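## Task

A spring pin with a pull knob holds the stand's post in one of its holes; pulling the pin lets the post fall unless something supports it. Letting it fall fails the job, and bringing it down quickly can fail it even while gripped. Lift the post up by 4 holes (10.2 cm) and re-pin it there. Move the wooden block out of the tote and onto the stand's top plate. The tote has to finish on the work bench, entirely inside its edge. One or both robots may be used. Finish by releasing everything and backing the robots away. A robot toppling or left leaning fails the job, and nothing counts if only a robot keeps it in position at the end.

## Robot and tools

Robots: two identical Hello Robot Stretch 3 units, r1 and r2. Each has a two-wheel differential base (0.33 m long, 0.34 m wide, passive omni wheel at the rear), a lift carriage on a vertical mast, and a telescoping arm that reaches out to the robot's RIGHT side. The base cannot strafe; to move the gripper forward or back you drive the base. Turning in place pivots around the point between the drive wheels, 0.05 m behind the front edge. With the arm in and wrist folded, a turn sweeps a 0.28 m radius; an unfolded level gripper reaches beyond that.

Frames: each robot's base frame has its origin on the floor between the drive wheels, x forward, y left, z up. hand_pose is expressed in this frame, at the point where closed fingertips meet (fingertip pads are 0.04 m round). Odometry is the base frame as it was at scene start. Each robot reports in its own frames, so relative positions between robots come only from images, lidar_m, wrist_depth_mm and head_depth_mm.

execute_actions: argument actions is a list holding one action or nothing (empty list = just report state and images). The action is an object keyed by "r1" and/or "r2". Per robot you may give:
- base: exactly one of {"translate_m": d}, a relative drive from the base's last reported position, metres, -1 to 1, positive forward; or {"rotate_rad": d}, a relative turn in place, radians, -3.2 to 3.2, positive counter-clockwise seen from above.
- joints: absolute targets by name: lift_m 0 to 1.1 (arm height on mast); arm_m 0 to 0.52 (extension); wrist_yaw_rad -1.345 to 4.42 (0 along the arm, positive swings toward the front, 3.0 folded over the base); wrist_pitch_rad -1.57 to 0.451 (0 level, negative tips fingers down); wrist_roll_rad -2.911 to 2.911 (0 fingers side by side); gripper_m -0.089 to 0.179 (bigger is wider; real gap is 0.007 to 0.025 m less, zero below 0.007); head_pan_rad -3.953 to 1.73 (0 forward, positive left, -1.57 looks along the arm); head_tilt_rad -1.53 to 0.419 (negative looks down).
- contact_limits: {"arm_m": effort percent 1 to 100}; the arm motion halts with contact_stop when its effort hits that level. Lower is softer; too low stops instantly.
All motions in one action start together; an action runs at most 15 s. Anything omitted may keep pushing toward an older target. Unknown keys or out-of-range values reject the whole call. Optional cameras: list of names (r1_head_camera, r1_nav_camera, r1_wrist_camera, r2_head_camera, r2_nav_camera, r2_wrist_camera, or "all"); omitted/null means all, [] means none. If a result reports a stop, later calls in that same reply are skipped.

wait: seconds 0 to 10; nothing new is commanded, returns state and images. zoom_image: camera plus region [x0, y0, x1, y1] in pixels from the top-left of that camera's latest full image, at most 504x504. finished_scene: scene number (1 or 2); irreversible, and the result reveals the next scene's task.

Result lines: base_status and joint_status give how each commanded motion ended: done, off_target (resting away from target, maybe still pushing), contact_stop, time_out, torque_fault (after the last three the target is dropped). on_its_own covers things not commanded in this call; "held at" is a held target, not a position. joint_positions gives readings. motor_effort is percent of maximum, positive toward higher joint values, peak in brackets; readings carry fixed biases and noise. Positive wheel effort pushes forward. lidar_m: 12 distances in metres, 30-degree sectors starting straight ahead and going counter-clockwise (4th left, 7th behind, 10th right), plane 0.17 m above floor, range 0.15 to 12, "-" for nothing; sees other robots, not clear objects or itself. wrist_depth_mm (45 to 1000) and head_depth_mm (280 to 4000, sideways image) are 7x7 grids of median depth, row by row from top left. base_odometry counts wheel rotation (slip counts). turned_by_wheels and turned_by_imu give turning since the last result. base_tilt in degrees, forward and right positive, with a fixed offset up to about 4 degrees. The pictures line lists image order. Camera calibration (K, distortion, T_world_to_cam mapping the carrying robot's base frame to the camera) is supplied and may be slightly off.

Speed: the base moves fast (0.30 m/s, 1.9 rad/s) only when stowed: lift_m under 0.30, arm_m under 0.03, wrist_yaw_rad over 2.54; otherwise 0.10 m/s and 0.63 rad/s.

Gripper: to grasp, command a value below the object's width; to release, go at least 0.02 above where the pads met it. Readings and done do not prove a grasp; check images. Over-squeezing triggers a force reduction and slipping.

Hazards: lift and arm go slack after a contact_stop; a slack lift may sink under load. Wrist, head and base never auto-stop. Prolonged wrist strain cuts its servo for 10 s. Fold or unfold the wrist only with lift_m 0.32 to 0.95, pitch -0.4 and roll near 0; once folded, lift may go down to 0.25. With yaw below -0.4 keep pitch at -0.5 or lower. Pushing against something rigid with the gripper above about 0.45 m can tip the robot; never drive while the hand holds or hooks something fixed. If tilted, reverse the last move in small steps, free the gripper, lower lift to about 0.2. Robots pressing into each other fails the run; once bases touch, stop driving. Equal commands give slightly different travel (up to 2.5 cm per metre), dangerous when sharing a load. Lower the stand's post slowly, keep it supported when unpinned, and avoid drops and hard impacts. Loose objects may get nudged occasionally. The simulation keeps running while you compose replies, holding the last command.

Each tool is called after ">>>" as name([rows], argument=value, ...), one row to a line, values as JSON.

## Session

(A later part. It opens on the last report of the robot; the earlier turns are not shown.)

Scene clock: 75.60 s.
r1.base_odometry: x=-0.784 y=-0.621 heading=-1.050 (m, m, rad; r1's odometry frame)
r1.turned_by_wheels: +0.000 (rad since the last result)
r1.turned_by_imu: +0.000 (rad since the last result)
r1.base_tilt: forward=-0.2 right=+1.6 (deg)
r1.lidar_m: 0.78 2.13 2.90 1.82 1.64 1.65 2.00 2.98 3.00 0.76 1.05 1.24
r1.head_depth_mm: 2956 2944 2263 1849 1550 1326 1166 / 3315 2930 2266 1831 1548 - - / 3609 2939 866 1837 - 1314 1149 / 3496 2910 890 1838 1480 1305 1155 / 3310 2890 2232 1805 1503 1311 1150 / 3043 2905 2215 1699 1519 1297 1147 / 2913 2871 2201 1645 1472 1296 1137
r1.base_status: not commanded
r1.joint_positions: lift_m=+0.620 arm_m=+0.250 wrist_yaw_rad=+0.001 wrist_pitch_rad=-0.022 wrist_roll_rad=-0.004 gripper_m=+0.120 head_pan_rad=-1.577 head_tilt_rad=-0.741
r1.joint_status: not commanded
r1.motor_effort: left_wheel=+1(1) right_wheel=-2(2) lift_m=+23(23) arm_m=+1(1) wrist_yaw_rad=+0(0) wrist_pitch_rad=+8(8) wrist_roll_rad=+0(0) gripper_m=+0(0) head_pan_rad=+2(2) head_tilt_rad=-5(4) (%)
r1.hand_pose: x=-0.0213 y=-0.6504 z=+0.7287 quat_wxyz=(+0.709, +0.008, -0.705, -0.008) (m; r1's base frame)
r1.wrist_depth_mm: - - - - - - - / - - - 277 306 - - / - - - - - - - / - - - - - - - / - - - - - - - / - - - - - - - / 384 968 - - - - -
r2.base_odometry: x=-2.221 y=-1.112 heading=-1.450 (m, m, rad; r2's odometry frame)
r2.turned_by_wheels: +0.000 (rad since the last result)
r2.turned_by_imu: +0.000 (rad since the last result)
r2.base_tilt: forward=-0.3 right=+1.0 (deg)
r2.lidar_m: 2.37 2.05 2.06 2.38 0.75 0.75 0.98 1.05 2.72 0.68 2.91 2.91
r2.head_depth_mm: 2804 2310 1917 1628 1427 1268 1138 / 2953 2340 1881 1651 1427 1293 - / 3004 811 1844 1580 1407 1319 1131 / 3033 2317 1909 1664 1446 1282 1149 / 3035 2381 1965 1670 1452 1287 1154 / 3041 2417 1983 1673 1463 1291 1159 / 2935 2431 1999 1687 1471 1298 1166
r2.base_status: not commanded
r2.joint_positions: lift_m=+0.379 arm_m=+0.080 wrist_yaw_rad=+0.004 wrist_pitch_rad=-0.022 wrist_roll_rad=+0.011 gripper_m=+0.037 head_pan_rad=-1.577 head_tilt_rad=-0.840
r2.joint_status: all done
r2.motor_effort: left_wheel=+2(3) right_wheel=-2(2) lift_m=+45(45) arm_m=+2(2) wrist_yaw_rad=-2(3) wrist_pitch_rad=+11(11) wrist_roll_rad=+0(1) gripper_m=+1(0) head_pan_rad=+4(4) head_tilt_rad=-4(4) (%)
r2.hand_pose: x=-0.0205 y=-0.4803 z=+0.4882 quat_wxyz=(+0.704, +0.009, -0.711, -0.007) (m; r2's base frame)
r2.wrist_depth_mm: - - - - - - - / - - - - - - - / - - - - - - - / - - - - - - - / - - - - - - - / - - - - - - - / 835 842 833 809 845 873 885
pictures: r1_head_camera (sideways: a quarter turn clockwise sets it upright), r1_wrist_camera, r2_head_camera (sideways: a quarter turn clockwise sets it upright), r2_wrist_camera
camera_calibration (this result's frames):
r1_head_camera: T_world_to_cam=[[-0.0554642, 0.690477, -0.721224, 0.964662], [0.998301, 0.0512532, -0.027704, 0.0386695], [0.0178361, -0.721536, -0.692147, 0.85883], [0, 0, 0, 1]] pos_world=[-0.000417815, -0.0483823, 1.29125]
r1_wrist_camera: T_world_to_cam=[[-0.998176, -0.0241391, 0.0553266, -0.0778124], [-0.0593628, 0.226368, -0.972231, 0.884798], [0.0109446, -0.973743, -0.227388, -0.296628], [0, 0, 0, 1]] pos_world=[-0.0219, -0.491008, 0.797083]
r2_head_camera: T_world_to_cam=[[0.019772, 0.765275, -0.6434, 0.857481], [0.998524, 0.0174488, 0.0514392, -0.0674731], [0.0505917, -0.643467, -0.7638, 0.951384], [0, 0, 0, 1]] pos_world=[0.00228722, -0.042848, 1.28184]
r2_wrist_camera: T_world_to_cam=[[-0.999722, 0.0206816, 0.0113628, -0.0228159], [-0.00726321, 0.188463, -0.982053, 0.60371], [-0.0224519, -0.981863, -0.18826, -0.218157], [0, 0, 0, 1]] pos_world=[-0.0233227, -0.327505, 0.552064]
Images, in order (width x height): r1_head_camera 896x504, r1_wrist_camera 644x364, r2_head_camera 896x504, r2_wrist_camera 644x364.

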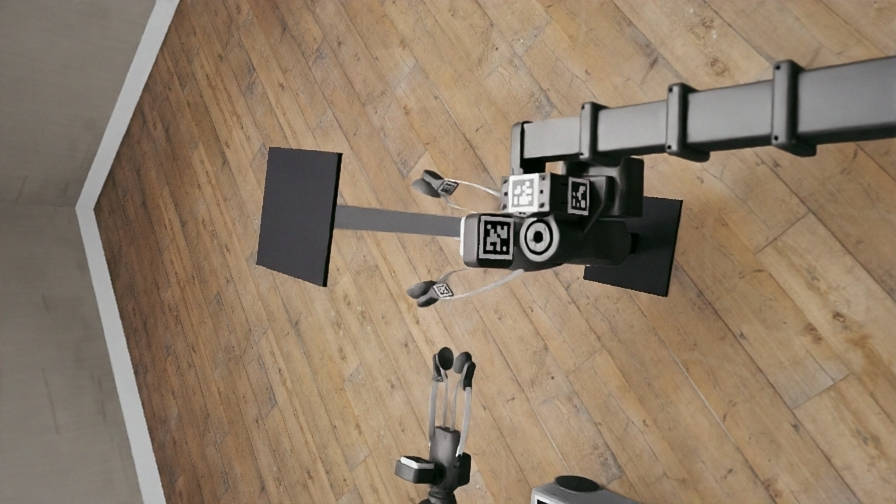

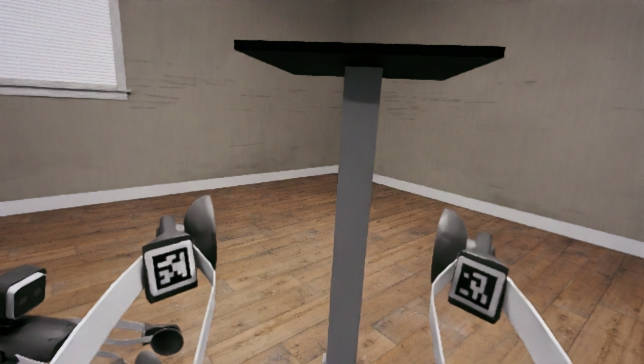

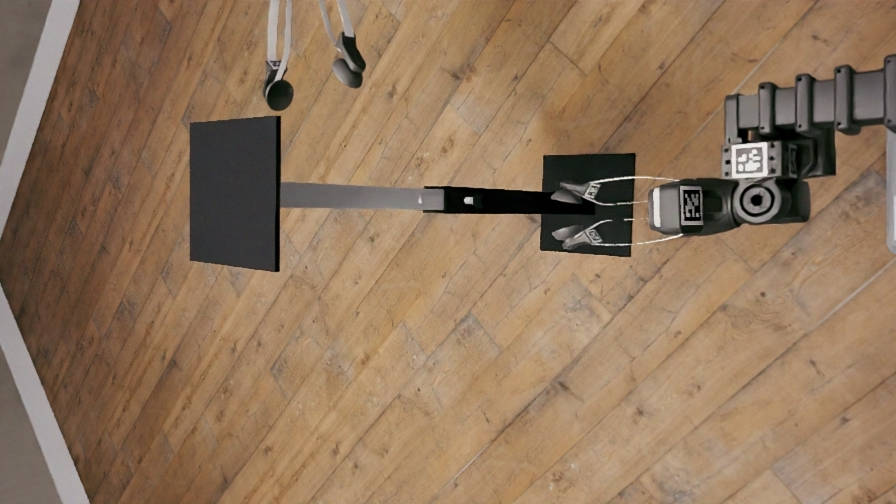

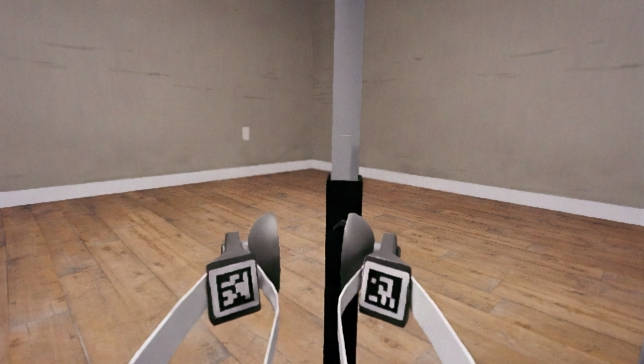

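>>> execute_actions([
  {"r1":{"base":{"translate_m":-0.023},"joints":{"lift_m":0.68,"arm_m":0.378}},"r2":{"base":{"translate_m":-0.03},"joints":{"lift_m":0.338,"gripper_m":0.07,"arm_m":0.21}}},
], cameras=["r1_head_camera","r2_head_camera","r1_wrist_camera","r2_wrist_camera"])

Scene clock: 90.00 s.
r1.base_odometry: x=-0.795 y=-0.601 heading=-1.050 (m, m, rad; r1's odometry frame)
r1.turned_by_wheels: +0.000 (rad since the last result)
r1.turned_by_imu: +0.001 (rad since the last result)
r1.base_tilt: forward=-0.1 right=+1.5 (deg)
r1.lidar_m: 0.81 2.16 2.87 1.80 1.62 1.63 1.98 2.96 2.98 0.75 1.05 1.11
r1.head_depth_mm: 3003 2995 2290 1831 1545 1328 1180 / 3262 2981 2283 1870 - - 1132 / 3539 3001 886 - 1528 1322 1156 / 3517 2910 853 1736 1443 1302 1153 / 3308 2895 2209 1793 1518 1308 1144 / 3138 2915 2228 1778 1504 1299 1146 / 2894 2820 2191 1092 1503 1300 1139
r1.base_status: done
r1.joint_positions: lift_m=+0.680 arm_m=+0.378 wrist_yaw_rad=+0.000 wrist_pitch_rad=-0.022 wrist_roll_rad=-0.004 gripper_m=+0.120 head_pan_rad=-1.577 head_tilt_rad=-0.741
r1.joint_status: all done
r1.motor_effort: left_wheel=+1(1) right_wheel=-2(6) lift_m=+23(25) arm_m=+1(0) wrist_yaw_rad=-1(1) wrist_pitch_rad=+8(8) wrist_roll_rad=+0(0) gripper_m=+0(0) head_pan_rad=+2(2) head_tilt_rad=-5(4) (%)
r1.hand_pose: x=-0.0213 y=-0.7784 z=+0.7888 quat_wxyz=(+0.709, +0.008, -0.705, -0.008) (m; r1's base frame)
r1.wrist_depth_mm: - - - - - - - / - - - - - - - / - - - - - - - / - 87 91 96 103 110 - / - - - 149 76 73 71 / - - - 158 - - - / - - - 165 - - -
r2.base_odometry: x=-2.224 y=-1.083 heading=-1.450 (m, m, rad; r2's odometry frame)
r2.turned_by_wheels: +0.000 (rad since the last result)
r2.turned_by_imu: +0.001 (rad since the last result)
r2.base_tilt: forward=-0.3 right=+1.1 (deg)
r2.lidar_m: 2.39 2.07 2.07 2.41 0.73 0.73 0.95 1.04 2.70 0.68 2.93 2.93
r2.head_depth_mm: 2806 776 1874 1643 1430 1269 1137 / 2906 2330 1885 1653 1440 1288 1145 / 2989 812 1802 1653 1451 1231 1157 / 3014 818 1862 1627 1430 1276 1154 / 3024 2383 1964 1670 1456 1290 1151 / 3053 2409 1975 1681 1457 1294 1157 / 2945 2408 1996 1694 1471 1299 1161
r2.base_status: done
r2.joint_positions: lift_m=+0.339 arm_m=+0.210 wrist_yaw_rad=+0.002 wrist_pitch_rad=-0.021 wrist_roll_rad=+0.011 gripper_m=+0.070 head_pan_rad=-1.577 head_tilt_rad=-0.840
r2.joint_status: all done
r2.motor_effort: left_wheel=+1(6) right_wheel=-2(5) lift_m=+15(39) arm_m=+2(0) wrist_yaw_rad=-2(2) wrist_pitch_rad=+10(11) wrist_roll_rad=+0(0) gripper_m=+1(81) head_pan_rad=+3(4) head_tilt_rad=-5(5) (%)
r2.hand_pose: x=-0.0208 y=-0.6103 z=+0.4478 quat_wxyz=(+0.704, +0.009, -0.711, -0.007) (m; r2's base frame)
r2.wrist_depth_mm: - - - 220 - - - / - - - 224 - - - / - - - 230 - - - / - - - 231 - - - / - - - 235 - - - / - - - 248 - - - / 789 780 782 255 772 819 804
pictures: r1_head_camera (sideways: a quarter turn clockwise sets it upright), r1_wrist_camera, r2_head_camera (sideways: a quarter turn clockwise sets it upright), r2_wrist_camera
camera_calibration (this result's frames):
r1_head_camera: T_world_to_cam=[[-0.0554852, 0.690476, -0.721224, 0.964662], [0.9983, 0.0512836, -0.027704, 0.0386695], [0.0178581, -0.721535, -0.692147, 0.85883], [0, 0, 0, 1]] pos_world=[-0.000416344, -0.0483825, 1.29125]
r1_wrist_camera: T_world_to_cam=[[-0.998178, -0.0240481, 0.0553373, -0.0841837], [-0.0593478, 0.22594, -0.972332, 0.971978], [0.0108798, -0.973844, -0.226956, -0.40803], [0, 0, 0, 1]] pos_world=[-0.0219064, -0.618991, 0.857138]
r2_head_camera: T_world_to_cam=[[0.0196675, 0.765278, -0.6434, 0.857482], [0.998521, 0.0175852, 0.0514392, -0.0674731], [0.0506796, -0.64346, -0.7638, 0.951383], [0, 0, 0, 1]] pos_world=[0.00229308, -0.0428486, 1.28184]
r2_wrist_camera: T_world_to_cam=[[-0.999693, 0.0220199, 0.0113361, -0.0191774], [-0.00701062, 0.1874, -0.982259, 0.587968], [-0.0237536, -0.982037, -0.187188, -0.35404], [0, 0, 0, 1]] pos_world=[-0.0234592, -0.457443, 0.511482]
Images, in order (width x height): r1_head_camera 896x504, r1_wrist_camera 644x364, r2_head_camera 896x504, r2_wrist_camera 644x364.

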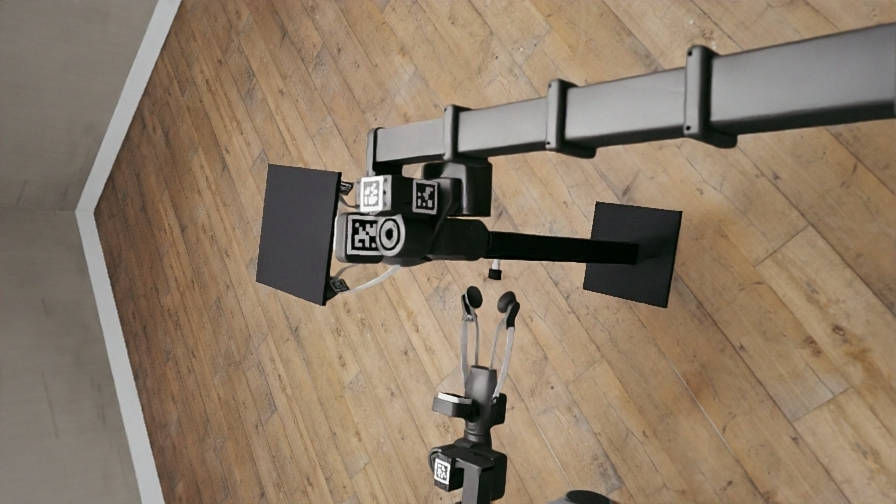

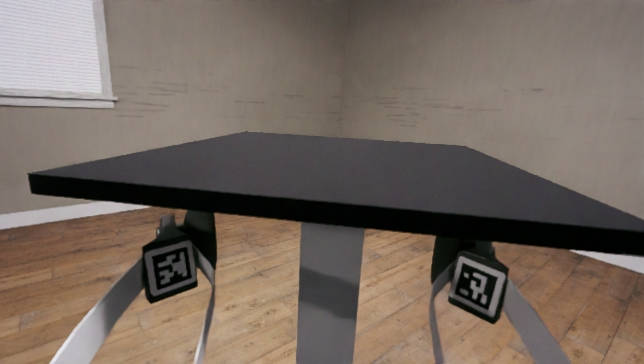

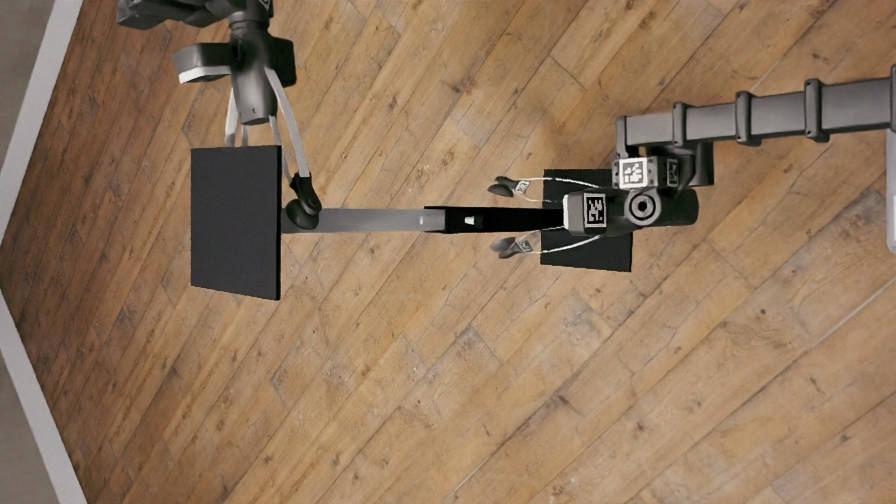

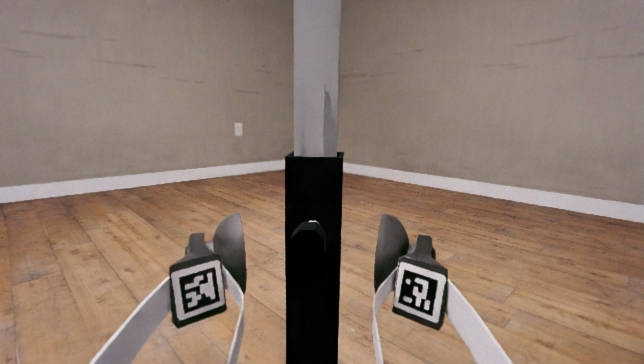

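>>> execute_actions([
  {"r1":{"joints":{"gripper_m":-0.025}},"r2":{"joints":{"lift_m":0.33,"arm_m":0.247}}},
], cameras=[])

>>> execute_actions([
  {"r1":{"joints":{"lift_m":0.685}},"r2":{"joints":{"gripper_m":-0.03}}},
], cameras=["r1_head_camera","r2_head_camera","r1_wrist_camera","r2_wrist_camera"])

Scene clock: 106.73 s.
r1.base_odometry: x=-0.795 y=-0.601 heading=-1.050 (m, m, rad; r1's odometry frame)
r1.turned_by_wheels: +0.000 (rad since the last result)
r1.turned_by_imu: +0.000 (rad since the last result)
r1.base_tilt: forward=-0.2 right=+1.6 (deg)
r1.lidar_m: 0.80 2.16 2.88 1.80 1.62 1.63 1.98 2.96 2.98 0.75 1.05 1.11
r1.head_depth_mm: 3003 2980 2269 1839 1530 1338 1185 / 3238 2975 2269 1883 - - 1132 / 3635 2971 886 - 1521 1323 1152 / 3524 2928 849 1741 1453 1309 1147 / 3338 2914 2239 1817 1509 1309 1148 / 3100 2873 2229 1781 1508 1296 1145 / 2958 2857 2182 1777 1492 1293 1136
r1.base_status: not commanded
r1.joint_positions: lift_m=+0.680 arm_m=+0.378 wrist_yaw_rad=-0.006 wrist_pitch_rad=-0.021 wrist_roll_rad=-0.004 gripper_m=-0.024 head_pan_rad=-1.577 head_tilt_rad=-0.741
r1.joint_status: all done
r1.motor_effort: left_wheel=-1(1) right_wheel=+2(2) lift_m=+22(23) arm_m=-3(4) wrist_yaw_rad=+4(4) wrist_pitch_rad=+7(7) wrist_roll_rad=+0(0) gripper_m=-21(100) head_pan_rad=+2(2) head_tilt_rad=-4(4) (%)
r1.hand_pose: x=-0.0230 y=-0.7790 z=+0.7891 quat_wxyz=(+0.709, +0.005, -0.706, -0.010) (m; r1's base frame)
r1.wrist_depth_mm: - - - - - - - / - - - - - - - / - - - - - - - / - 86 91 97 103 110 - / - - - 145 73 71 69 / - - - 154 - - - / - - - 161 - - -
r2.base_odometry: x=-2.224 y=-1.083 heading=-1.450 (m, m, rad; r2's odometry frame)
r2.turned_by_wheels: +0.000 (rad since the last result)
r2.turned_by_imu: +0.000 (rad since the last result)
r2.base_tilt: forward=-0.3 right=+0.9 (deg)
r2.lidar_m: 2.38 2.07 2.07 2.41 0.72 0.73 0.95 1.04 2.70 0.68 2.93 2.93
r2.head_depth_mm: 2797 774 1874 1641 1426 1266 1142 / 2950 2350 1894 1648 1462 1283 1142 / 2993 813 1816 1647 1466 1257 1154 / 3044 819 1862 1647 1433 1285 1151 / 3012 2384 1958 1665 1456 1285 1150 / 3065 2409 1985 1673 1461 1287 1158 / 2931 2434 1996 1693 1466 1294 1162
r2.base_status: not commanded
r2.joint_positions: lift_m=+0.331 arm_m=+0.247 wrist_yaw_rad=+0.002 wrist_pitch_rad=-0.021 wrist_roll_rad=+0.011 gripper_m=+0.070 head_pan_rad=-1.577 head_tilt_rad=-0.840
r2.joint_status: all done
r2.motor_effort: left_wheel=+2(2) right_wheel=-2(2) lift_m=+15(14) arm_m=+2(7) wrist_yaw_rad=-1(1) wrist_pitch_rad=+11(10) wrist_roll_rad=+0(0) gripper_m=+1(1) head_pan_rad=+4(4) head_tilt_rad=-4(5) (%)
r2.hand_pose: x=-0.0208 y=-0.6473 z=+0.4398 quat_wxyz=(+0.704, +0.009, -0.711, -0.007) (m; r2's base frame)
r2.wrist_depth_mm: - - - 184 - - - / - - - 189 - - - / - - - 192 - - - / - - - 192 - - - / - - - 195 - - - / - 994 970 204 - - - / 758 770 753 211 760 790 786
pictures: none
No camera images: the call's "cameras" was empty. Leave "cameras" out to get every camera's image.

Scene clock: 108.23 s.
r1.base_odometry: x=-0.795 y=-0.601 heading=-1.050 (m, m, rad; r1's odometry frame)
r1.turned_by_wheels: +0.000 (rad since the last result)
r1.turned_by_imu: +0.000 (rad since the last result)
r1.base_tilt: forward=-0.2 right=+1.6 (deg)
r1.lidar_m: 0.80 2.16 2.87 1.80 1.63 1.62 1.98 2.96 2.97 0.75 1.04 1.10
r1.head_depth_mm: 3024 2996 2271 1825 1539 1334 1182 / 3250 2970 2289 1879 - - 1136 / 3571 2985 890 - 1533 1312 1158 / 3468 2950 851 1738 1438 1302 1146 / 3320 2850 2207 1807 1510 1301 1155 / 3144 2910 2216 1789 1511 1296 1149 / 2946 2872 2212 1767 1494 1299 1139
r1.base_status: not commanded
r1.joint_positions: lift_m=+0.685 arm_m=+0.378 wrist_yaw_rad=-0.006 wrist_pitch_rad=-0.036 wrist_roll_rad=-0.004 gripper_m=-0.024 head_pan_rad=-1.577 head_tilt_rad=-0.741
r1.joint_status: all done
r1.motor_effort: left_wheel=-1(1) right_wheel=+1(1) lift_m=+26(24) arm_m=-4(4) wrist_yaw_rad=+4(3) wrist_pitch_rad=+12(13) wrist_roll_rad=+0(0) gripper_m=-21(21) head_pan_rad=+2(2) head_tilt_rad=-4(4) (%)
r1.hand_pose: x=-0.0230 y=-0.7786 z=+0.7900 quat_wxyz=(+0.709, +0.011, -0.705, -0.015) (m; r1's base frame)
r1.wrist_depth_mm: - - - - - - - / - - - - - - - / - - - - - - - / - 91 96 101 107 114 - / - - - 76 73 72 70 / - - - 154 - - - / - - - 163 - - -
r2.base_odometry: x=-2.224 y=-1.083 heading=-1.450 (m, m, rad; r2's odometry frame)
r2.turned_by_wheels: +0.000 (rad since the last result)
r2.turned_by_imu: +0.000 (rad since the last result)
r2.base_tilt: forward=-0.3 right=+1.0 (deg)
r2.lidar_m: 2.39 2.08 2.07 2.41 0.73 0.73 0.95 1.04 2.71 0.68 2.93 2.93
r2.head_depth_mm: 2762 772 1873 1638 1423 1269 1137 / 2913 2341 1882 1644 1455 1292 1140 / 2974 812 1813 1622 1461 1257 1158 / 3030 818 1843 1630 1439 1276 1152 / 3033 2396 1965 1674 1448 1293 1154 / 3039 2402 1975 1685 1455 1290 1155 / 2924 2426 1988 1688 1469 1296 1160
r2.base_status: not commanded
r2.joint_positions: lift_m=+0.331 arm_m=+0.247 wrist_yaw_rad=+0.008 wrist_pitch_rad=-0.021 wrist_roll_rad=+0.011 gripper_m=-0.029 head_pan_rad=-1.577 head_tilt_rad=-0.840
r2.joint_status: all done
r2.motor_effort: left_wheel=+4(4) right_wheel=-5(6) lift_m=+15(15) arm_m=+2(1) wrist_yaw_rad=-5(5) wrist_pitch_rad=+10(10) wrist_roll_rad=+0(0) gripper_m=-20(94) head_pan_rad=+4(3) head_tilt_rad=-4(5) (%)
r2.hand_pose: x=-0.0194 y=-0.6473 z=+0.4400 quat_wxyz=(+0.704, +0.010, -0.711, -0.005) (m; r2's base frame)
r2.wrist_depth_mm: - - - 185 - - - / - - - 189 - - - / - - - 193 - - - / - - - 191 - - - / - - - 194 - - - / - 998 - 203 - - - / 763 747 762 214 784 785 806
pictures: r1_head_camera (sideways: a quarter turn clockwise sets it upright), r1_wrist_camera, r2_head_camera (sideways: a quarter turn clockwise sets it upright), r2_wrist_camera
camera_calibration (this result's frames):
r1_head_camera: T_world_to_cam=[[-0.0554851, 0.690476, -0.721224, 0.964662], [0.9983, 0.0512835, -0.027704, 0.0386695], [0.017858, -0.721535, -0.692147, 0.85883], [0, 0, 0, 1]] pos_world=[-0.00041635, -0.0483825, 1.29125]
r1_wrist_camera: T_world_to_cam=[[-0.99832, -0.0182429, 0.0549976, -0.0811516], [-0.0577713, 0.240088, -0.96903, 0.981543], [0.00447367, -0.97058, -0.240739, -0.39462], [0, 0, 0, 1]] pos_world=[-0.0225448, -0.620148, 0.860608]
r2_head_camera: T_world_to_cam=[[0.0196676, 0.765278, -0.6434, 0.857482], [0.998521, 0.0175851, 0.0514392, -0.0674731], [0.0506796, -0.64346, -0.7638, 0.951383], [0, 0, 0, 1]] pos_world=[0.00229307, -0.0428485, 1.28184]
r2_wrist_camera: T_world_to_cam=[[-0.999803, 0.01631, 0.011321, -0.0205031], [-0.00807672, 0.186773, -0.98237, 0.58682], [-0.0181369, -0.982268, -0.186604, -0.39213], [0, 0, 0, 1]] pos_world=[-0.0228715, -0.494444, 0.503533]
Images, in order (width x height): r1_head_camera 896x504, r1_wrist_camera 644x364, r2_head_camera 896x504, r2_wrist_camera 644x364.

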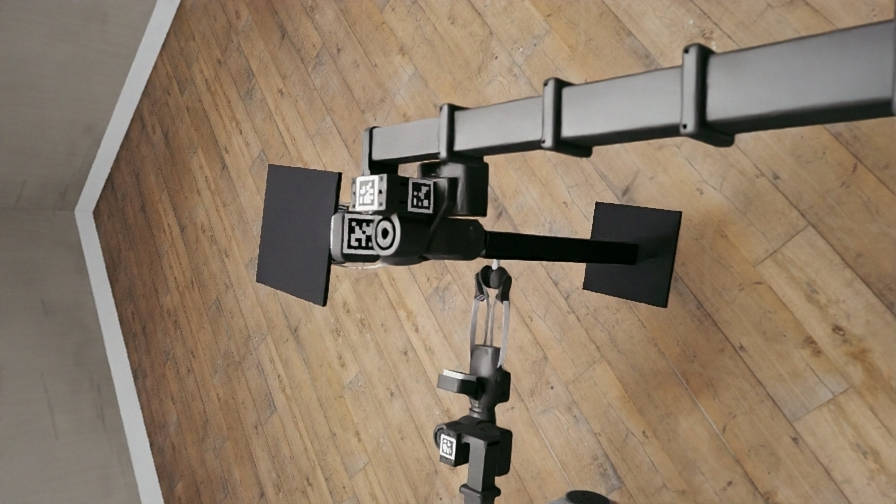

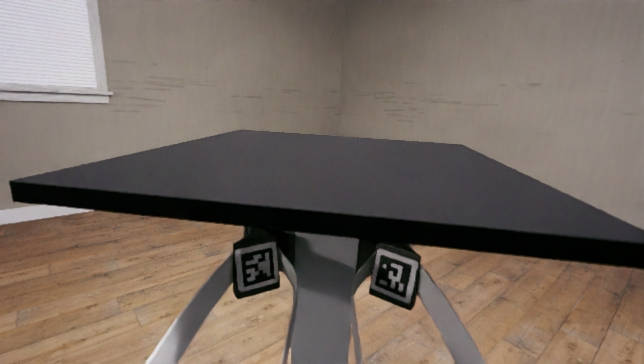

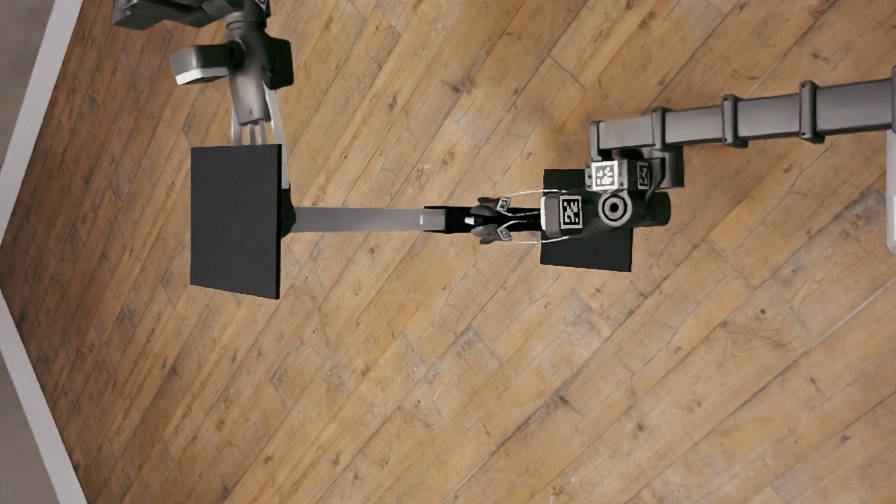

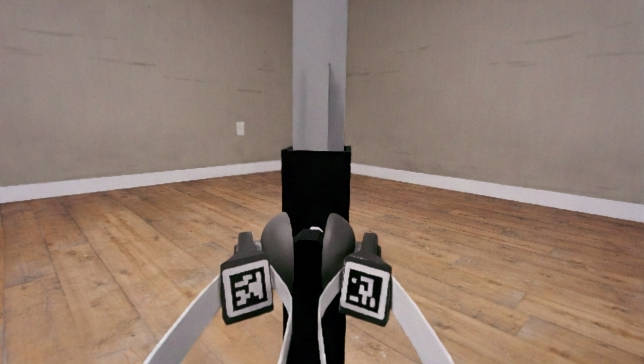

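>>> execute_actions([
  {"r1":{"joints":{"lift_m":0.69}},"r2":{"joints":{"arm_m":0.222}}},
], cameras=["r1_head_camera"])

>>> execute_actions([
  {"r1":{"joints":{"lift_m":0.705}}},
], cameras=["r1_head_camera","r1_wrist_camera","r2_wrist_camera"])

Scene clock: 114.97 s.
r1.base_odometry: x=-0.795 y=-0.601 heading=-1.050 (m, m, rad; r1's odometry frame)
r1.turned_by_wheels: +0.000 (rad since the last result)
r1.turned_by_imu: +0.001 (rad since the last result)
r1.base_tilt: forward=-0.2 right=+1.6 (deg)
r1.lidar_m: 0.81 2.15 2.87 1.81 1.62 1.63 1.99 2.96 2.98 0.75 1.05 1.11
r1.head_depth_mm: 3016 3003 2269 1843 1551 1334 1188 / 3326 2995 2249 1888 - - 1140 / 3588 2967 882 - 1512 1314 1151 / 3527 2899 849 1750 1447 1312 1154 / 3353 2901 2210 1793 1518 1304 1148 / 3170 2842 2199 1782 1509 1303 1140 / 2898 2852 2187 1757 1491 1292 1137
r1.base_status: not commanded
r1.joint_positions: lift_m=+0.690 arm_m=+0.378 wrist_yaw_rad=-0.006 wrist_pitch_rad=-0.053 wrist_roll_rad=-0.004 gripper_m=-0.024 head_pan_rad=-1.577 head_tilt_rad=-0.741
r1.joint_status: all done
r1.motor_effort: left_wheel=+0(1) right_wheel=+2(3) lift_m=+26(30) arm_m=-4(5) wrist_yaw_rad=+4(4) wrist_pitch_rad=+17(18) wrist_roll_rad=+0(0) gripper_m=-21(21) head_pan_rad=+2(2) head_tilt_rad=-4(4) (%)
r1.hand_pose: x=-0.0230 y=-0.7780 z=+0.7907 quat_wxyz=(+0.708, +0.017, -0.705, -0.021) (m; r1's base frame)
r1.wrist_depth_mm: - - - - - - - / - - - - - - - / - - - - - - - / - 95 100 105 111 118 - / - - 80 77 74 72 74 / - - - 155 - - - / - - - 165 - - -
r2.base_odometry: x=-2.224 y=-1.083 heading=-1.450 (m, m, rad; r2's odometry frame)
r2.turned_by_wheels: +0.000 (rad since the last result)
r2.turned_by_imu: +0.000 (rad since the last result)
r2.base_tilt: forward=-0.2 right=+1.1 (deg)
r2.lidar_m: 2.39 2.07 2.07 2.41 0.73 0.73 0.95 1.04 2.70 0.68 2.93 2.93
r2.head_depth_mm: 2781 770 1876 1640 1433 1268 1138 / 2925 2324 1889 1649 1439 1280 1149 / 2967 813 1805 1621 1458 1233 1155 / 2983 818 1863 1632 1433 1276 1151 / 3035 2369 1960 1676 1455 1282 1153 / 3051 2409 1978 1686 1460 1298 1162 / 2948 2433 1993 1699 1471 1298 1162
r2.base_status: not commanded
r2.joint_positions: lift_m=+0.331 arm_m=+0.222 wrist_yaw_rad=+0.000 wrist_pitch_rad=-0.019 wrist_roll_rad=+0.011 gripper_m=-0.029 head_pan_rad=-1.577 head_tilt_rad=-0.840
r2.joint_status: all done
r2.motor_effort: left_wheel=+1(4) right_wheel=-2(6) lift_m=+15(16) arm_m=-3(9) wrist_yaw_rad=+0(5) wrist_pitch_rad=+9(10) wrist_roll_rad=+0(0) gripper_m=-11(20) head_pan_rad=+4(3) head_tilt_rad=-5(4) (%)
r2.hand_pose: x=-0.0214 y=-0.6230 z=+0.4405 quat_wxyz=(+0.704, +0.007, -0.711, -0.007) (m; r2's base frame)
r2.wrist_depth_mm: - - - 208 - - - / - - - 213 - - - / - - - 217 - - - / - - - 217 - - - / - - - 224 - - - / - - - - - - - / 760 758 753 240 793 795 800
pictures: r1_head_camera (sideways: a quarter turn clockwise sets it upright)
camera_calibration (this result's frames):
r1_head_camera: T_world_to_cam=[[-0.055485, 0.690476, -0.721224, 0.964662], [0.9983, 0.0512833, -0.027704, 0.0386695], [0.0178579, -0.721535, -0.692147, 0.85883], [0, 0, 0, 1]] pos_world=[-0.000416356, -0.0483825, 1.29125]
Images, in order (width x height): r1_head_camera 896x504.

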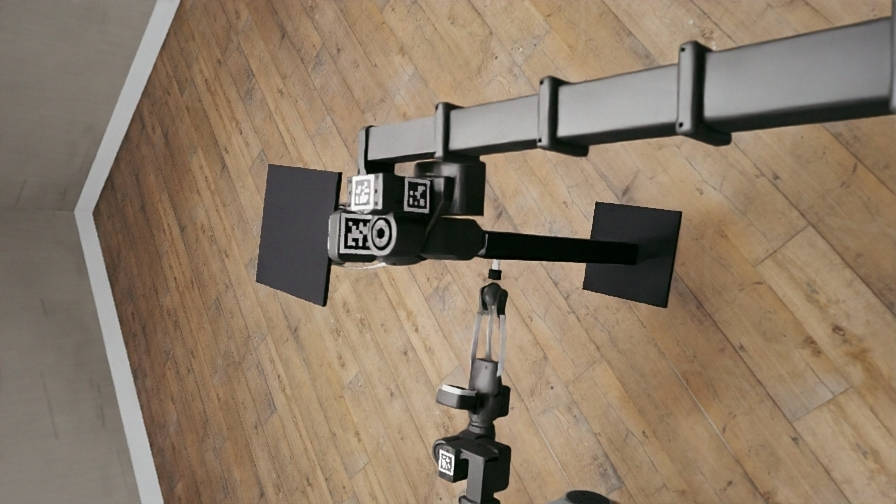

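Scene clock: 115.80 s.
r1.base_odometry: x=-0.795 y=-0.601 heading=-1.050 (m, m, rad; r1's odometry frame)
r1.turned_by_wheels: +0.000 (rad since the last result)
r1.turned_by_imu: +0.000 (rad since the last result)
r1.base_tilt: forward=-0.2 right=+1.6 (deg)
r1.lidar_m: 0.80 2.16 2.87 1.81 1.63 1.63 1.98 2.96 2.97 0.75 1.05 1.11
r1.head_depth_mm: 3010 3031 2290 1847 1545 1324 - / 3273 2949 2250 1853 - - 1155 / 3519 2951 885 1693 1519 1321 1157 / 3532 2943 844 1739 1446 1308 1150 / 3312 2876 2225 1809 1508 1299 1154 / 3103 2846 2205 1789 1515 1299 1144 / 2920 2883 2195 1734 1504 1295 1139
r1.base_status: not commanded
r1.joint_positions: lift_m=+0.704 arm_m=+0.379 wrist_yaw_rad=-0.006 wrist_pitch_rad=-0.097 wrist_roll_rad=-0.004 gripper_m=-0.024 head_pan_rad=-1.577 head_tilt_rad=-0.741
r1.joint_status: all done
r1.motor_effort: left_wheel=+0(1) right_wheel=+1(1) lift_m=+29(30) arm_m=-5(5) wrist_yaw_rad=+4(4) wrist_pitch_rad=+31(32) wrist_roll_rad=+0(0) gripper_m=-21(22) head_pan_rad=+2(2) head_tilt_rad=-4(4) (%)
r1.hand_pose: x=-0.0230 y=-0.7762 z=+0.7942 quat_wxyz=(+0.708, +0.033, -0.705, -0.037) (m; r1's base frame)
r1.wrist_depth_mm: - - - - - - - / - - - - - - - / - - 208 221 - - - / - 104 108 113 118 125 - / - 84 80 78 78 81 89 / - - - 159 - - 70 / - - - 170 - - -
r2.base_odometry: x=-2.224 y=-1.083 heading=-1.450 (m, m, rad; r2's odometry frame)
r2.turned_by_wheels: +0.000 (rad since the last result)
r2.turned_by_imu: +0.000 (rad since the last result)
r2.base_tilt: forward=-0.2 right=+0.9 (deg)
r2.lidar_m: 2.39 2.07 2.07 2.41 0.73 0.73 0.95 1.04 2.70 0.68 2.92 2.93
r2.head_depth_mm: 2799 761 1879 1631 1424 1265 1138 / 2939 2342 1880 1648 1435 1284 1146 / 2973 810 1816 1624 1459 1235 1152 / 2973 813 1866 1632 1437 1274 1151 / 3051 2395 1965 1668 1457 1287 1157 / 3083 2410 1978 1683 1455 1287 1158 / 2942 2410 1989 1692 1471 1296 1160
r2.base_status: not commanded
r2.joint_positions: lift_m=+0.331 arm_m=+0.222 wrist_yaw_rad=+0.000 wrist_pitch_rad=-0.019 wrist_roll_rad=+0.011 gripper_m=-0.029 head_pan_rad=-1.577 head_tilt_rad=-0.840
r2.joint_status: not commanded
r2.motor_effort: left_wheel=+2(2) right_wheel=-2(2) lift_m=+15(15) arm_m=-3(3) wrist_yaw_rad=+0(0) wrist_pitch_rad=+9(9) wrist_roll_rad=+0(0) gripper_m=-11(12) head_pan_rad=+4(3) head_tilt_rad=-4(4) (%)
r2.hand_pose: x=-0.0214 y=-0.6230 z=+0.4405 quat_wxyz=(+0.704, +0.007, -0.711, -0.007) (m; r2's base frame)
r2.wrist_depth_mm: - - - 208 - - - / - - - 214 - - - / - - - 216 - - - / - - - 216 - - - / - - - 223 - - - / 999 978 - - - - - / 766 758 784 239 789 768 810
pictures: r1_head_camera (sideways: a quarter turn clockwise sets it upright), r1_wrist_camera, r2_wrist_camera
camera_calibration (this result's frames):
r1_head_camera: T_world_to_cam=[[-0.055485, 0.690476, -0.721224, 0.964662], [0.9983, 0.0512833, -0.027704, 0.0386695], [0.0178579, -0.721535, -0.692147, 0.85883], [0, 0, 0, 1]] pos_world=[-0.000416356, -0.0483825, 1.29125]
r1_wrist_camera: T_world_to_cam=[[-0.998341, -0.0215206, 0.0534069, -0.082614], [-0.0574012, 0.298964, -0.952537, 1.01761], [0.00453242, -0.954022, -0.299703, -0.331636], [0, 0, 0, 1]] pos_world=[-0.0225618, -0.622394, 0.87433]
r2_wrist_camera: T_world_to_cam=[[-0.99964, 0.0243286, 0.0112712, -0.0179289], [-0.00658301, 0.184809, -0.982752, 0.581756], [-0.025992, -0.982473, -0.184582, -0.369375], [0, 0, 0, 1]] pos_world=[-0.0236936, -0.469978, 0.503744]
Images, in order (width x height): r1_head_camera 896x504, r1_wrist_camera 644x364, r2_wrist_camera 644x364.

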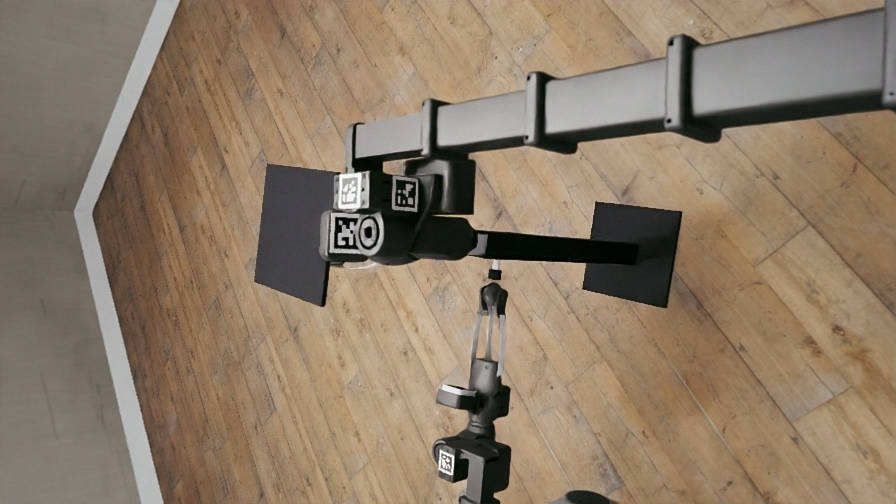

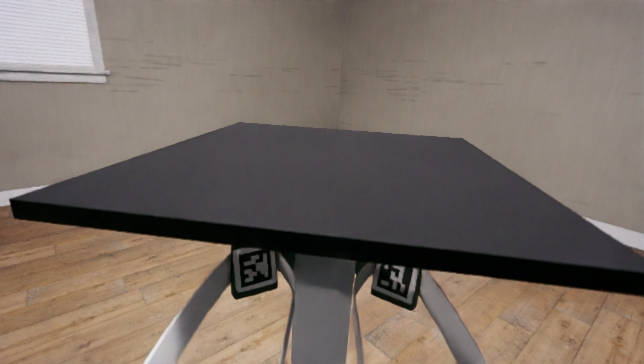

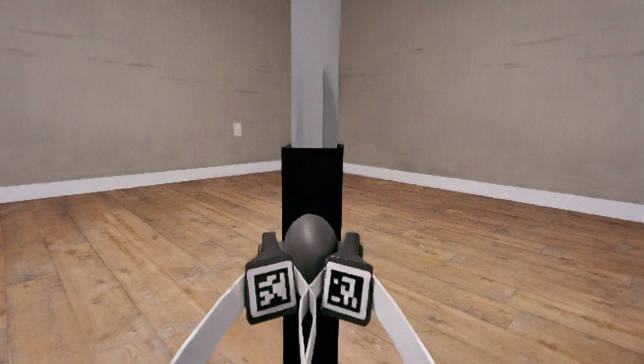

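>>> execute_actions([
  {"r1":{"joints":{"lift_m":0.698}},"r2":{"joints":{"gripper_m":0.06}}},
], cameras=[])

>>> execute_actions([
  {"r2":{"base":{"translate_m":0.003},"joints":{"arm_m":0.259}}},
], cameras=[])

>>> execute_actions([
  {"r2":{"joints":{"gripper_m":-0.045}}},
], cameras=[])

>>> execute_actions([
  {"r2":{"joints":{"arm_m":0.243}}},
], cameras=["r1_head_camera","r2_wrist_camera"])

Scene clock: 126.97 s.
r1.base_odometry: x=-0.795 y=-0.601 heading=-1.050 (m, m, rad; r1's odometry frame)
r1.turned_by_wheels: +0.000 (rad since the last result)
r1.turned_by_imu: +0.001 (rad since the last result)
r1.base_tilt: forward=-0.2 right=+1.6 (deg)
r1.lidar_m: 0.81 2.15 2.88 1.80 1.62 1.63 1.98 2.96 2.98 0.75 1.05 1.10
r1.head_depth_mm: 3025 2970 2270 1850 1553 1323 1179 / 3294 2985 2263 1859 - - 1149 / 3570 2907 864 1712 1536 1307 1153 / 3613 2891 846 1730 1446 1315 1151 / 3322 2876 2197 1793 1508 1303 1144 / 3118 2838 2207 1785 1508 1303 1146 / 2862 2868 2194 1735 1502 1293 1137
r1.base_status: not commanded
r1.joint_positions: lift_m=+0.698 arm_m=+0.379 wrist_yaw_rad=-0.006 wrist_pitch_rad=-0.077 wrist_roll_rad=-0.004 gripper_m=-0.024 head_pan_rad=-1.577 head_tilt_rad=-0.741
r1.joint_status: all done
r1.motor_effort: left_wheel=-1(1) right_wheel=+1(2) lift_m=+21(23) arm_m=-5(5) wrist_yaw_rad=+4(4) wrist_pitch_rad=+25(31) wrist_roll_rad=+0(0) gripper_m=-21(21) head_pan_rad=+2(2) head_tilt_rad=-4(4) (%)
r1.hand_pose: x=-0.0230 y=-0.7772 z=+0.7930 quat_wxyz=(+0.708, +0.025, -0.705, -0.029) (m; r1's base frame)
r1.wrist_depth_mm: - - - - - - - / - - - - - - - / - - 219 - - - - / - 99 104 109 114 121 - / - - 80 77 75 76 79 / - - - 157 - - - / - - - 167 - - -
r2.base_odometry: x=-2.224 y=-1.083 heading=-1.450 (m, m, rad; r2's odometry frame)
r2.turned_by_wheels: +0.000 (rad since the last result)
r2.turned_by_imu: +0.000 (rad since the last result)
r2.base_tilt: forward=-0.2 right=+1.1 (deg)
r2.lidar_m: 2.39 2.07 2.07 2.41 0.73 0.73 0.95 1.04 2.70 0.68 2.93 2.93
r2.head_depth_mm: 2810 768 1875 1642 1426 1264 1135 / 2930 2324 1886 1649 1436 1278 1146 / 3017 809 1801 1620 1460 1241 1152 / 3016 815 1855 1638 1432 1279 1148 / 3007 2386 1967 1674 1455 1290 1152 / 3042 2389 1981 1683 1461 1287 1161 / 2957 2410 1992 1688 1472 1299 1161
r2.base_status: not commanded
r2.joint_positions: lift_m=+0.331 arm_m=+0.222 wrist_yaw_rad=+0.000 wrist_pitch_rad=-0.019 wrist_roll_rad=+0.011 gripper_m=+0.060 head_pan_rad=-1.577 head_tilt_rad=-0.840
r2.joint_status: all done
r2.motor_effort: left_wheel=+2(2) right_wheel=-2(2) lift_m=+16(15) arm_m=-3(3) wrist_yaw_rad=+1(0) wrist_pitch_rad=+9(9) wrist_roll_rad=+0(0) gripper_m=+1(81) head_pan_rad=+4(4) head_tilt_rad=-5(5) (%)
r2.hand_pose: x=-0.0214 y=-0.6230 z=+0.4405 quat_wxyz=(+0.704, +0.007, -0.711, -0.007) (m; r2's base frame)
r2.wrist_depth_mm: - - - 206 - - - / - - - 212 - - - / - - - 217 - - - / - - - 217 - - - / - - - 221 - - - / - - - 232 - - - / 745 766 790 240 759 797 804
pictures: none
No camera images: the call's "cameras" was empty. Leave "cameras" out to get every camera's image.

Scene clock: 128.27 s.
r1.base_odometry: x=-0.795 y=-0.601 heading=-1.050 (m, m, rad; r1's odometry frame)
r1.turned_by_wheels: +0.000 (rad since the last result)
r1.turned_by_imu: +0.000 (rad since the last result)
r1.base_tilt: forward=-0.2 right=+1.5 (deg)
r1.lidar_m: 0.80 2.15 2.88 1.81 1.62 1.63 1.98 2.96 2.97 0.75 1.05 1.11
r1.head_depth_mm: 3004 3013 2263 1845 1541 1324 1184 / 3312 2925 2256 1866 - - 1146 / 3611 2946 866 1696 1531 1313 1161 / 3599 2942 844 1733 1446 1302 1153 / 3376 2937 2203 1803 1519 1308 1147 / 3098 2893 2209 1737 1503 1300 1142 / 2923 2868 2196 1783 1510 1294 1141
r1.base_status: not commanded
r1.joint_positions: lift_m=+0.698 arm_m=+0.379 wrist_yaw_rad=-0.006 wrist_pitch_rad=-0.077 wrist_roll_rad=-0.004 gripper_m=-0.024 head_pan_rad=-1.577 head_tilt_rad=-0.741
r1.joint_status: not commanded
r1.motor_effort: left_wheel=+0(0) right_wheel=+1(1) lift_m=+21(21) arm_m=-5(5) wrist_yaw_rad=+4(3) wrist_pitch_rad=+25(25) wrist_roll_rad=+0(0) gripper_m=-21(21) head_pan_rad=+2(2) head_tilt_rad=-5(4) (%)
r1.hand_pose: x=-0.0230 y=-0.7772 z=+0.7930 quat_wxyz=(+0.708, +0.025, -0.705, -0.029) (m; r1's base frame)
r1.wrist_depth_mm: - - - - - - - / - - - - - - - / - - 219 - - - - / - 99 104 109 114 121 - / - - 80 77 74 76 79 / - - - 157 - - - / - - - 167 - - -
r2.base_odometry: x=-2.224 y=-1.086 heading=-1.450 (m, m, rad; r2's odometry frame)
r2.turned_by_wheels: +0.000 (rad since the last result)
r2.turned_by_imu: +0.000 (rad since the last result)
r2.base_tilt: forward=-0.3 right=+0.9 (deg)
r2.lidar_m: 2.39 2.07 2.07 2.40 0.73 0.73 0.95 1.04 2.71 0.68 2.93 2.93
r2.head_depth_mm: 2805 768 1873 1642 1425 1261 1136 / 2936 2328 1885 1650 1460 1280 1141 / 2969 808 1808 1620 1490 1255 1153 / 3001 814 1857 1628 1437 1278 1151 / 3037 2383 1964 1673 1457 1287 1152 / 3073 2415 1970 1675 1467 1291 1157 / 2954 2414 1995 1700 1461 1295 1163
r2.base_status: done
r2.joint_positions: lift_m=+0.331 arm_m=+0.259 wrist_yaw_rad=+0.000 wrist_pitch_rad=-0.019 wrist_roll_rad=+0.011 gripper_m=+0.060 head_pan_rad=-1.577 head_tilt_rad=-0.840
r2.joint_status: all done
r2.motor_effort: left_wheel=+2(8) right_wheel=-2(2) lift_m=+15(15) arm_m=+2(3) wrist_yaw_rad=+0(1) wrist_pitch_rad=+9(9) wrist_roll_rad=+0(0) gripper_m=+1(1) head_pan_rad=+4(3) head_tilt_rad=-4(4) (%)
r2.hand_pose: x=-0.0214 y=-0.6594 z=+0.4405 quat_wxyz=(+0.704, +0.007, -0.711, -0.007) (m; r2's base frame)
r2.wrist_depth_mm: - - - 173 - - - / - - - 177 - - - / - - - 183 - - - / - - - 179 - - - / - - - 182 - - - / - 998 - 190 - - - / 760 782 775 198 751 798 803
pictures: none
No camera images: the call's "cameras" was empty. Leave "cameras" out to get every camera's image.

Scene clock: 129.80 s.
r1.base_odometry: x=-0.795 y=-0.601 heading=-1.050 (m, m, rad; r1's odometry frame)
r1.turned_by_wheels: +0.000 (rad since the last result)
r1.turned_by_imu: +0.000 (rad since the last result)
r1.base_tilt: forward=-0.2 right=+1.6 (deg)
r1.lidar_m: 0.81 2.16 2.88 1.80 1.62 1.63 1.98 2.96 2.97 0.76 1.05 1.11
r1.head_depth_mm: 2992 2982 2281 1830 1536 1331 1176 / 3287 2971 2279 1864 - - 1144 / 3592 2987 869 1725 1529 1320 1155 / 3555 2895 845 1736 1442 1311 1146 / 3357 2901 2219 1797 1506 1309 1151 / 3072 2843 2197 1733 1507 1295 1140 / 2909 2838 2214 1774 1492 1285 1132
r1.base_status: not commanded
r1.joint_positions: lift_m=+0.698 arm_m=+0.379 wrist_yaw_rad=-0.006 wrist_pitch_rad=-0.077 wrist_roll_rad=-0.004 gripper_m=-0.024 head_pan_rad=-1.577 head_tilt_rad=-0.741
r1.joint_status: not commanded
r1.motor_effort: left_wheel=-1(1) right_wheel=+1(2) lift_m=+21(21) arm_m=-5(5) wrist_yaw_rad=+4(4) wrist_pitch_rad=+25(25) wrist_roll_rad=+0(0) gripper_m=-21(21) head_pan_rad=+2(2) head_tilt_rad=-5(4) (%)
r1.hand_pose: x=-0.0230 y=-0.7772 z=+0.7930 quat_wxyz=(+0.708, +0.025, -0.705, -0.029) (m; r1's base frame)
r1.wrist_depth_mm: - - - - - - - / - - - - - - - / - - 218 - - - - / - 99 104 109 115 121 - / - - 80 77 75 76 79 / - - - 156 - - - / - - - 168 - - -
r2.base_odometry: x=-2.224 y=-1.086 heading=-1.450 (m, m, rad; r2's odometry frame)
r2.turned_by_wheels: +0.000 (rad since the last result)
r2.turned_by_imu: +0.000 (rad since the last result)
r2.base_tilt: forward=-0.2 right=+1.0 (deg)
r2.lidar_m: 2.40 2.07 2.07 2.41 0.73 0.73 0.95 1.04 2.70 0.68 2.93 2.93
r2.head_depth_mm: 2810 769 1876 1633 1428 1266 1137 / 2920 2326 1900 1649 1456 1282 1142 / 2981 806 1805 1637 1493 1254 1150 / 3020 816 1855 1650 1438 1278 1150 / 3024 2398 1959 1667 1456 1285 1150 / 3076 2416 1987 1679 1463 1289 1156 / 2934 2438 1990 1688 1463 1296 1163
r2.base_status: not commanded
r2.joint_positions: lift_m=+0.331 arm_m=+0.259 wrist_yaw_rad=-0.004 wrist_pitch_rad=-0.019 wrist_roll_rad=+0.011 gripper_m=-0.044 head_pan_rad=-1.577 head_tilt_rad=-0.840
r2.joint_status: all done
r2.motor_effort: left_wheel=+2(2) right_wheel=-3(3) lift_m=+15(15) arm_m=+2(1) wrist_yaw_rad=+2(3) wrist_pitch_rad=+9(10) wrist_roll_rad=+0(1) gripper_m=-28(100) head_pan_rad=+4(4) head_tilt_rad=-4(5) (%)
r2.hand_pose: x=-0.0224 y=-0.6594 z=+0.4404 quat_wxyz=(+0.703, +0.006, -0.711, -0.008) (m; r2's base frame)
r2.wrist_depth_mm: - - - 173 - - - / - - - 178 - - - / - - - 183 - - - / - - - 178 - - - / - - - 182 - - - / 988 996 - 151 - - - / 773 775 787 198 788 799 810
pictures: none
No camera images: the call's "cameras" was empty. Leave "cameras" out to get every camera's image.

Scene clock: 130.77 s.
r1.base_odometry: x=-0.795 y=-0.601 heading=-1.050 (m, m, rad; r1's odometry frame)
r1.turned_by_wheels: +0.000 (rad since the last result)
r1.turned_by_imu: +0.000 (rad since the last result)
r1.base_tilt: forward=-0.3 right=+1.5 (deg)
r1.lidar_m: 0.81 2.15 2.88 1.80 1.62 1.63 1.98 2.96 2.98 0.75 1.05 1.11
r1.head_depth_mm: 2976 3028 2267 1828 1550 1317 1184 / 3251 3008 2275 1857 - - 1145 / 3603 2942 867 1694 1516 1313 1157 / 3597 2941 845 1735 1448 1306 1146 / 3391 2881 2198 1804 1502 1302 1150 / 3169 2877 2200 1785 1503 1292 1134 / 2928 2882 2184 1793 1493 1292 1146
r1.base_status: not commanded
r1.joint_positions: lift_m=+0.698 arm_m=+0.379 wrist_yaw_rad=-0.006 wrist_pitch_rad=-0.077 wrist_roll_rad=-0.004 gripper_m=-0.024 head_pan_rad=-1.577 head_tilt_rad=-0.741
r1.joint_status: not commanded
r1.motor_effort: left_wheel=+0(0) right_wheel=+1(1) lift_m=+21(21) arm_m=-5(6) wrist_yaw_rad=+4(4) wrist_pitch_rad=+25(25) wrist_roll_rad=+0(1) gripper_m=-21(21) head_pan_rad=+2(2) head_tilt_rad=-5(4) (%)
r1.hand_pose: x=-0.0230 y=-0.7772 z=+0.7930 quat_wxyz=(+0.708, +0.025, -0.705, -0.029) (m; r1's base frame)
r1.wrist_depth_mm: - - - - - - - / - - - - - - - / - - 218 - - - - / - 99 104 109 114 121 - / - - 80 77 75 76 79 / - - - 157 - - - / - - - 168 - - -
r2.base_odometry: x=-2.224 y=-1.086 heading=-1.450 (m, m, rad; r2's odometry frame)
r2.turned_by_wheels: +0.000 (rad since the last result)
r2.turned_by_imu: +0.000 (rad since the last result)
r2.base_tilt: forward=-0.3 right=+1.0 (deg)
r2.lidar_m: 2.38 2.07 2.07 2.40 0.73 0.73 0.95 1.05 2.71 0.68 2.92 2.93
r2.head_depth_mm: 2779 768 1872 1634 1429 1267 1137 / 2910 2331 1893 1641 1460 1276 1146 / 2996 808 1798 1620 1480 1256 1151 / 3011 814 1864 1649 1436 1281 1156 / 3032 2389 1972 1670 1459 1289 1153 / 3042 2399 1978 1683 1459 1296 1159 / 2933 2421 1991 1687 1468 1291 1160
r2.base_status: not commanded
r2.joint_positions: lift_m=+0.331 arm_m=+0.243 wrist_yaw_rad=+0.003 wrist_pitch_rad=-0.012 wrist_roll_rad=+0.011 gripper_m=-0.040 head_pan_rad=-1.577 head_tilt_rad=-0.840
r2.joint_status: all done
r2.on_its_own: gripper_m is held at -0.039, not at your -0.045, by its stall guard, which is still easing
r2.motor_effort: left_wheel=+3(6) right_wheel=-3(5) lift_m=+16(16) arm_m=-5(9) wrist_yaw_rad=-2(3) wrist_pitch_rad=+6(9) wrist_roll_rad=+0(0) gripper_m=+1(27) head_pan_rad=+4(5) head_tilt_rad=-4(5) (%)
r2.hand_pose: x=-0.0206 y=-0.6444 z=+0.4421 quat_wxyz=(+0.704, +0.006, -0.711, -0.003) (m; r2's base frame)
r2.wrist_depth_mm: - - - 188 - - - / - - - 194 - - - / - - - 198 - - - / - - - 194 - - - / - - - 198 - - - / - - - 208 - - - / 772 774 746 711 806 806 791
pictures: r1_head_camera (sideways: a quarter turn clockwise sets it upright), r2_wrist_camera
camera_calibration (this result's frames):
r1_head_camera: T_world_to_cam=[[-0.0554853, 0.690476, -0.721224, 0.964662], [0.9983, 0.0512837, -0.027704, 0.0386695], [0.0178581, -0.721535, -0.692147, 0.85883], [0, 0, 0, 1]] pos_world=[-0.000416339, -0.0483825, 1.29125]
r2_wrist_camera: T_world_to_cam=[[-0.999713, 0.0212336, 0.0111155, -0.018544], [-0.00714757, 0.17854, -0.983907, 0.583745], [-0.0228764, -0.983703, -0.178337, -0.393533], [0, 0, 0, 1]] pos_world=[-0.023369, -0.490948, 0.504375]
Images, in order (width x height): r1_head_camera 896x504, r2_wrist_camera 644x364.

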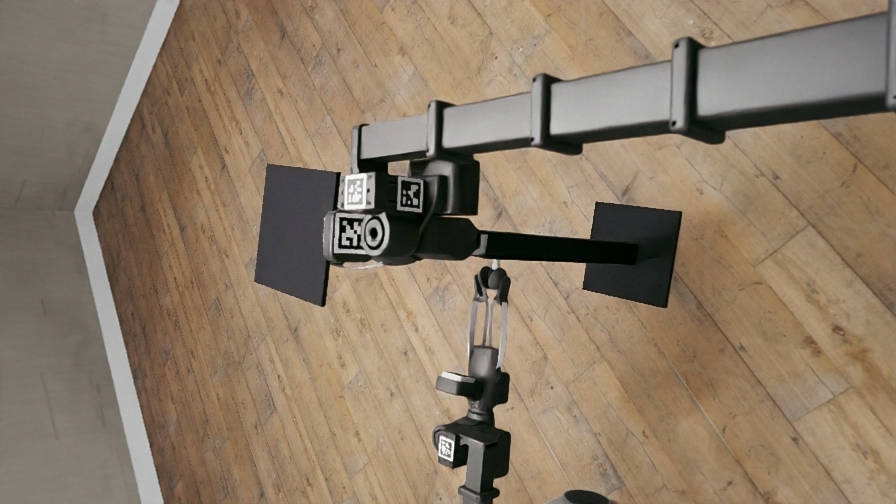

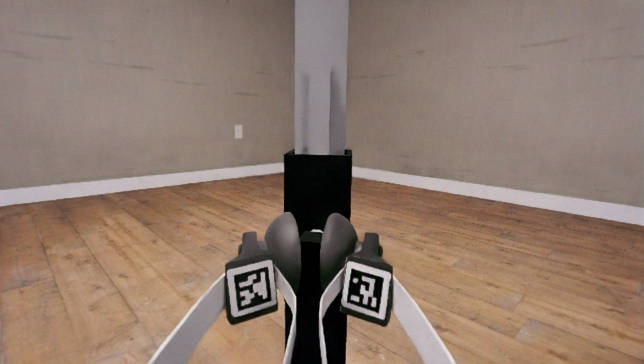

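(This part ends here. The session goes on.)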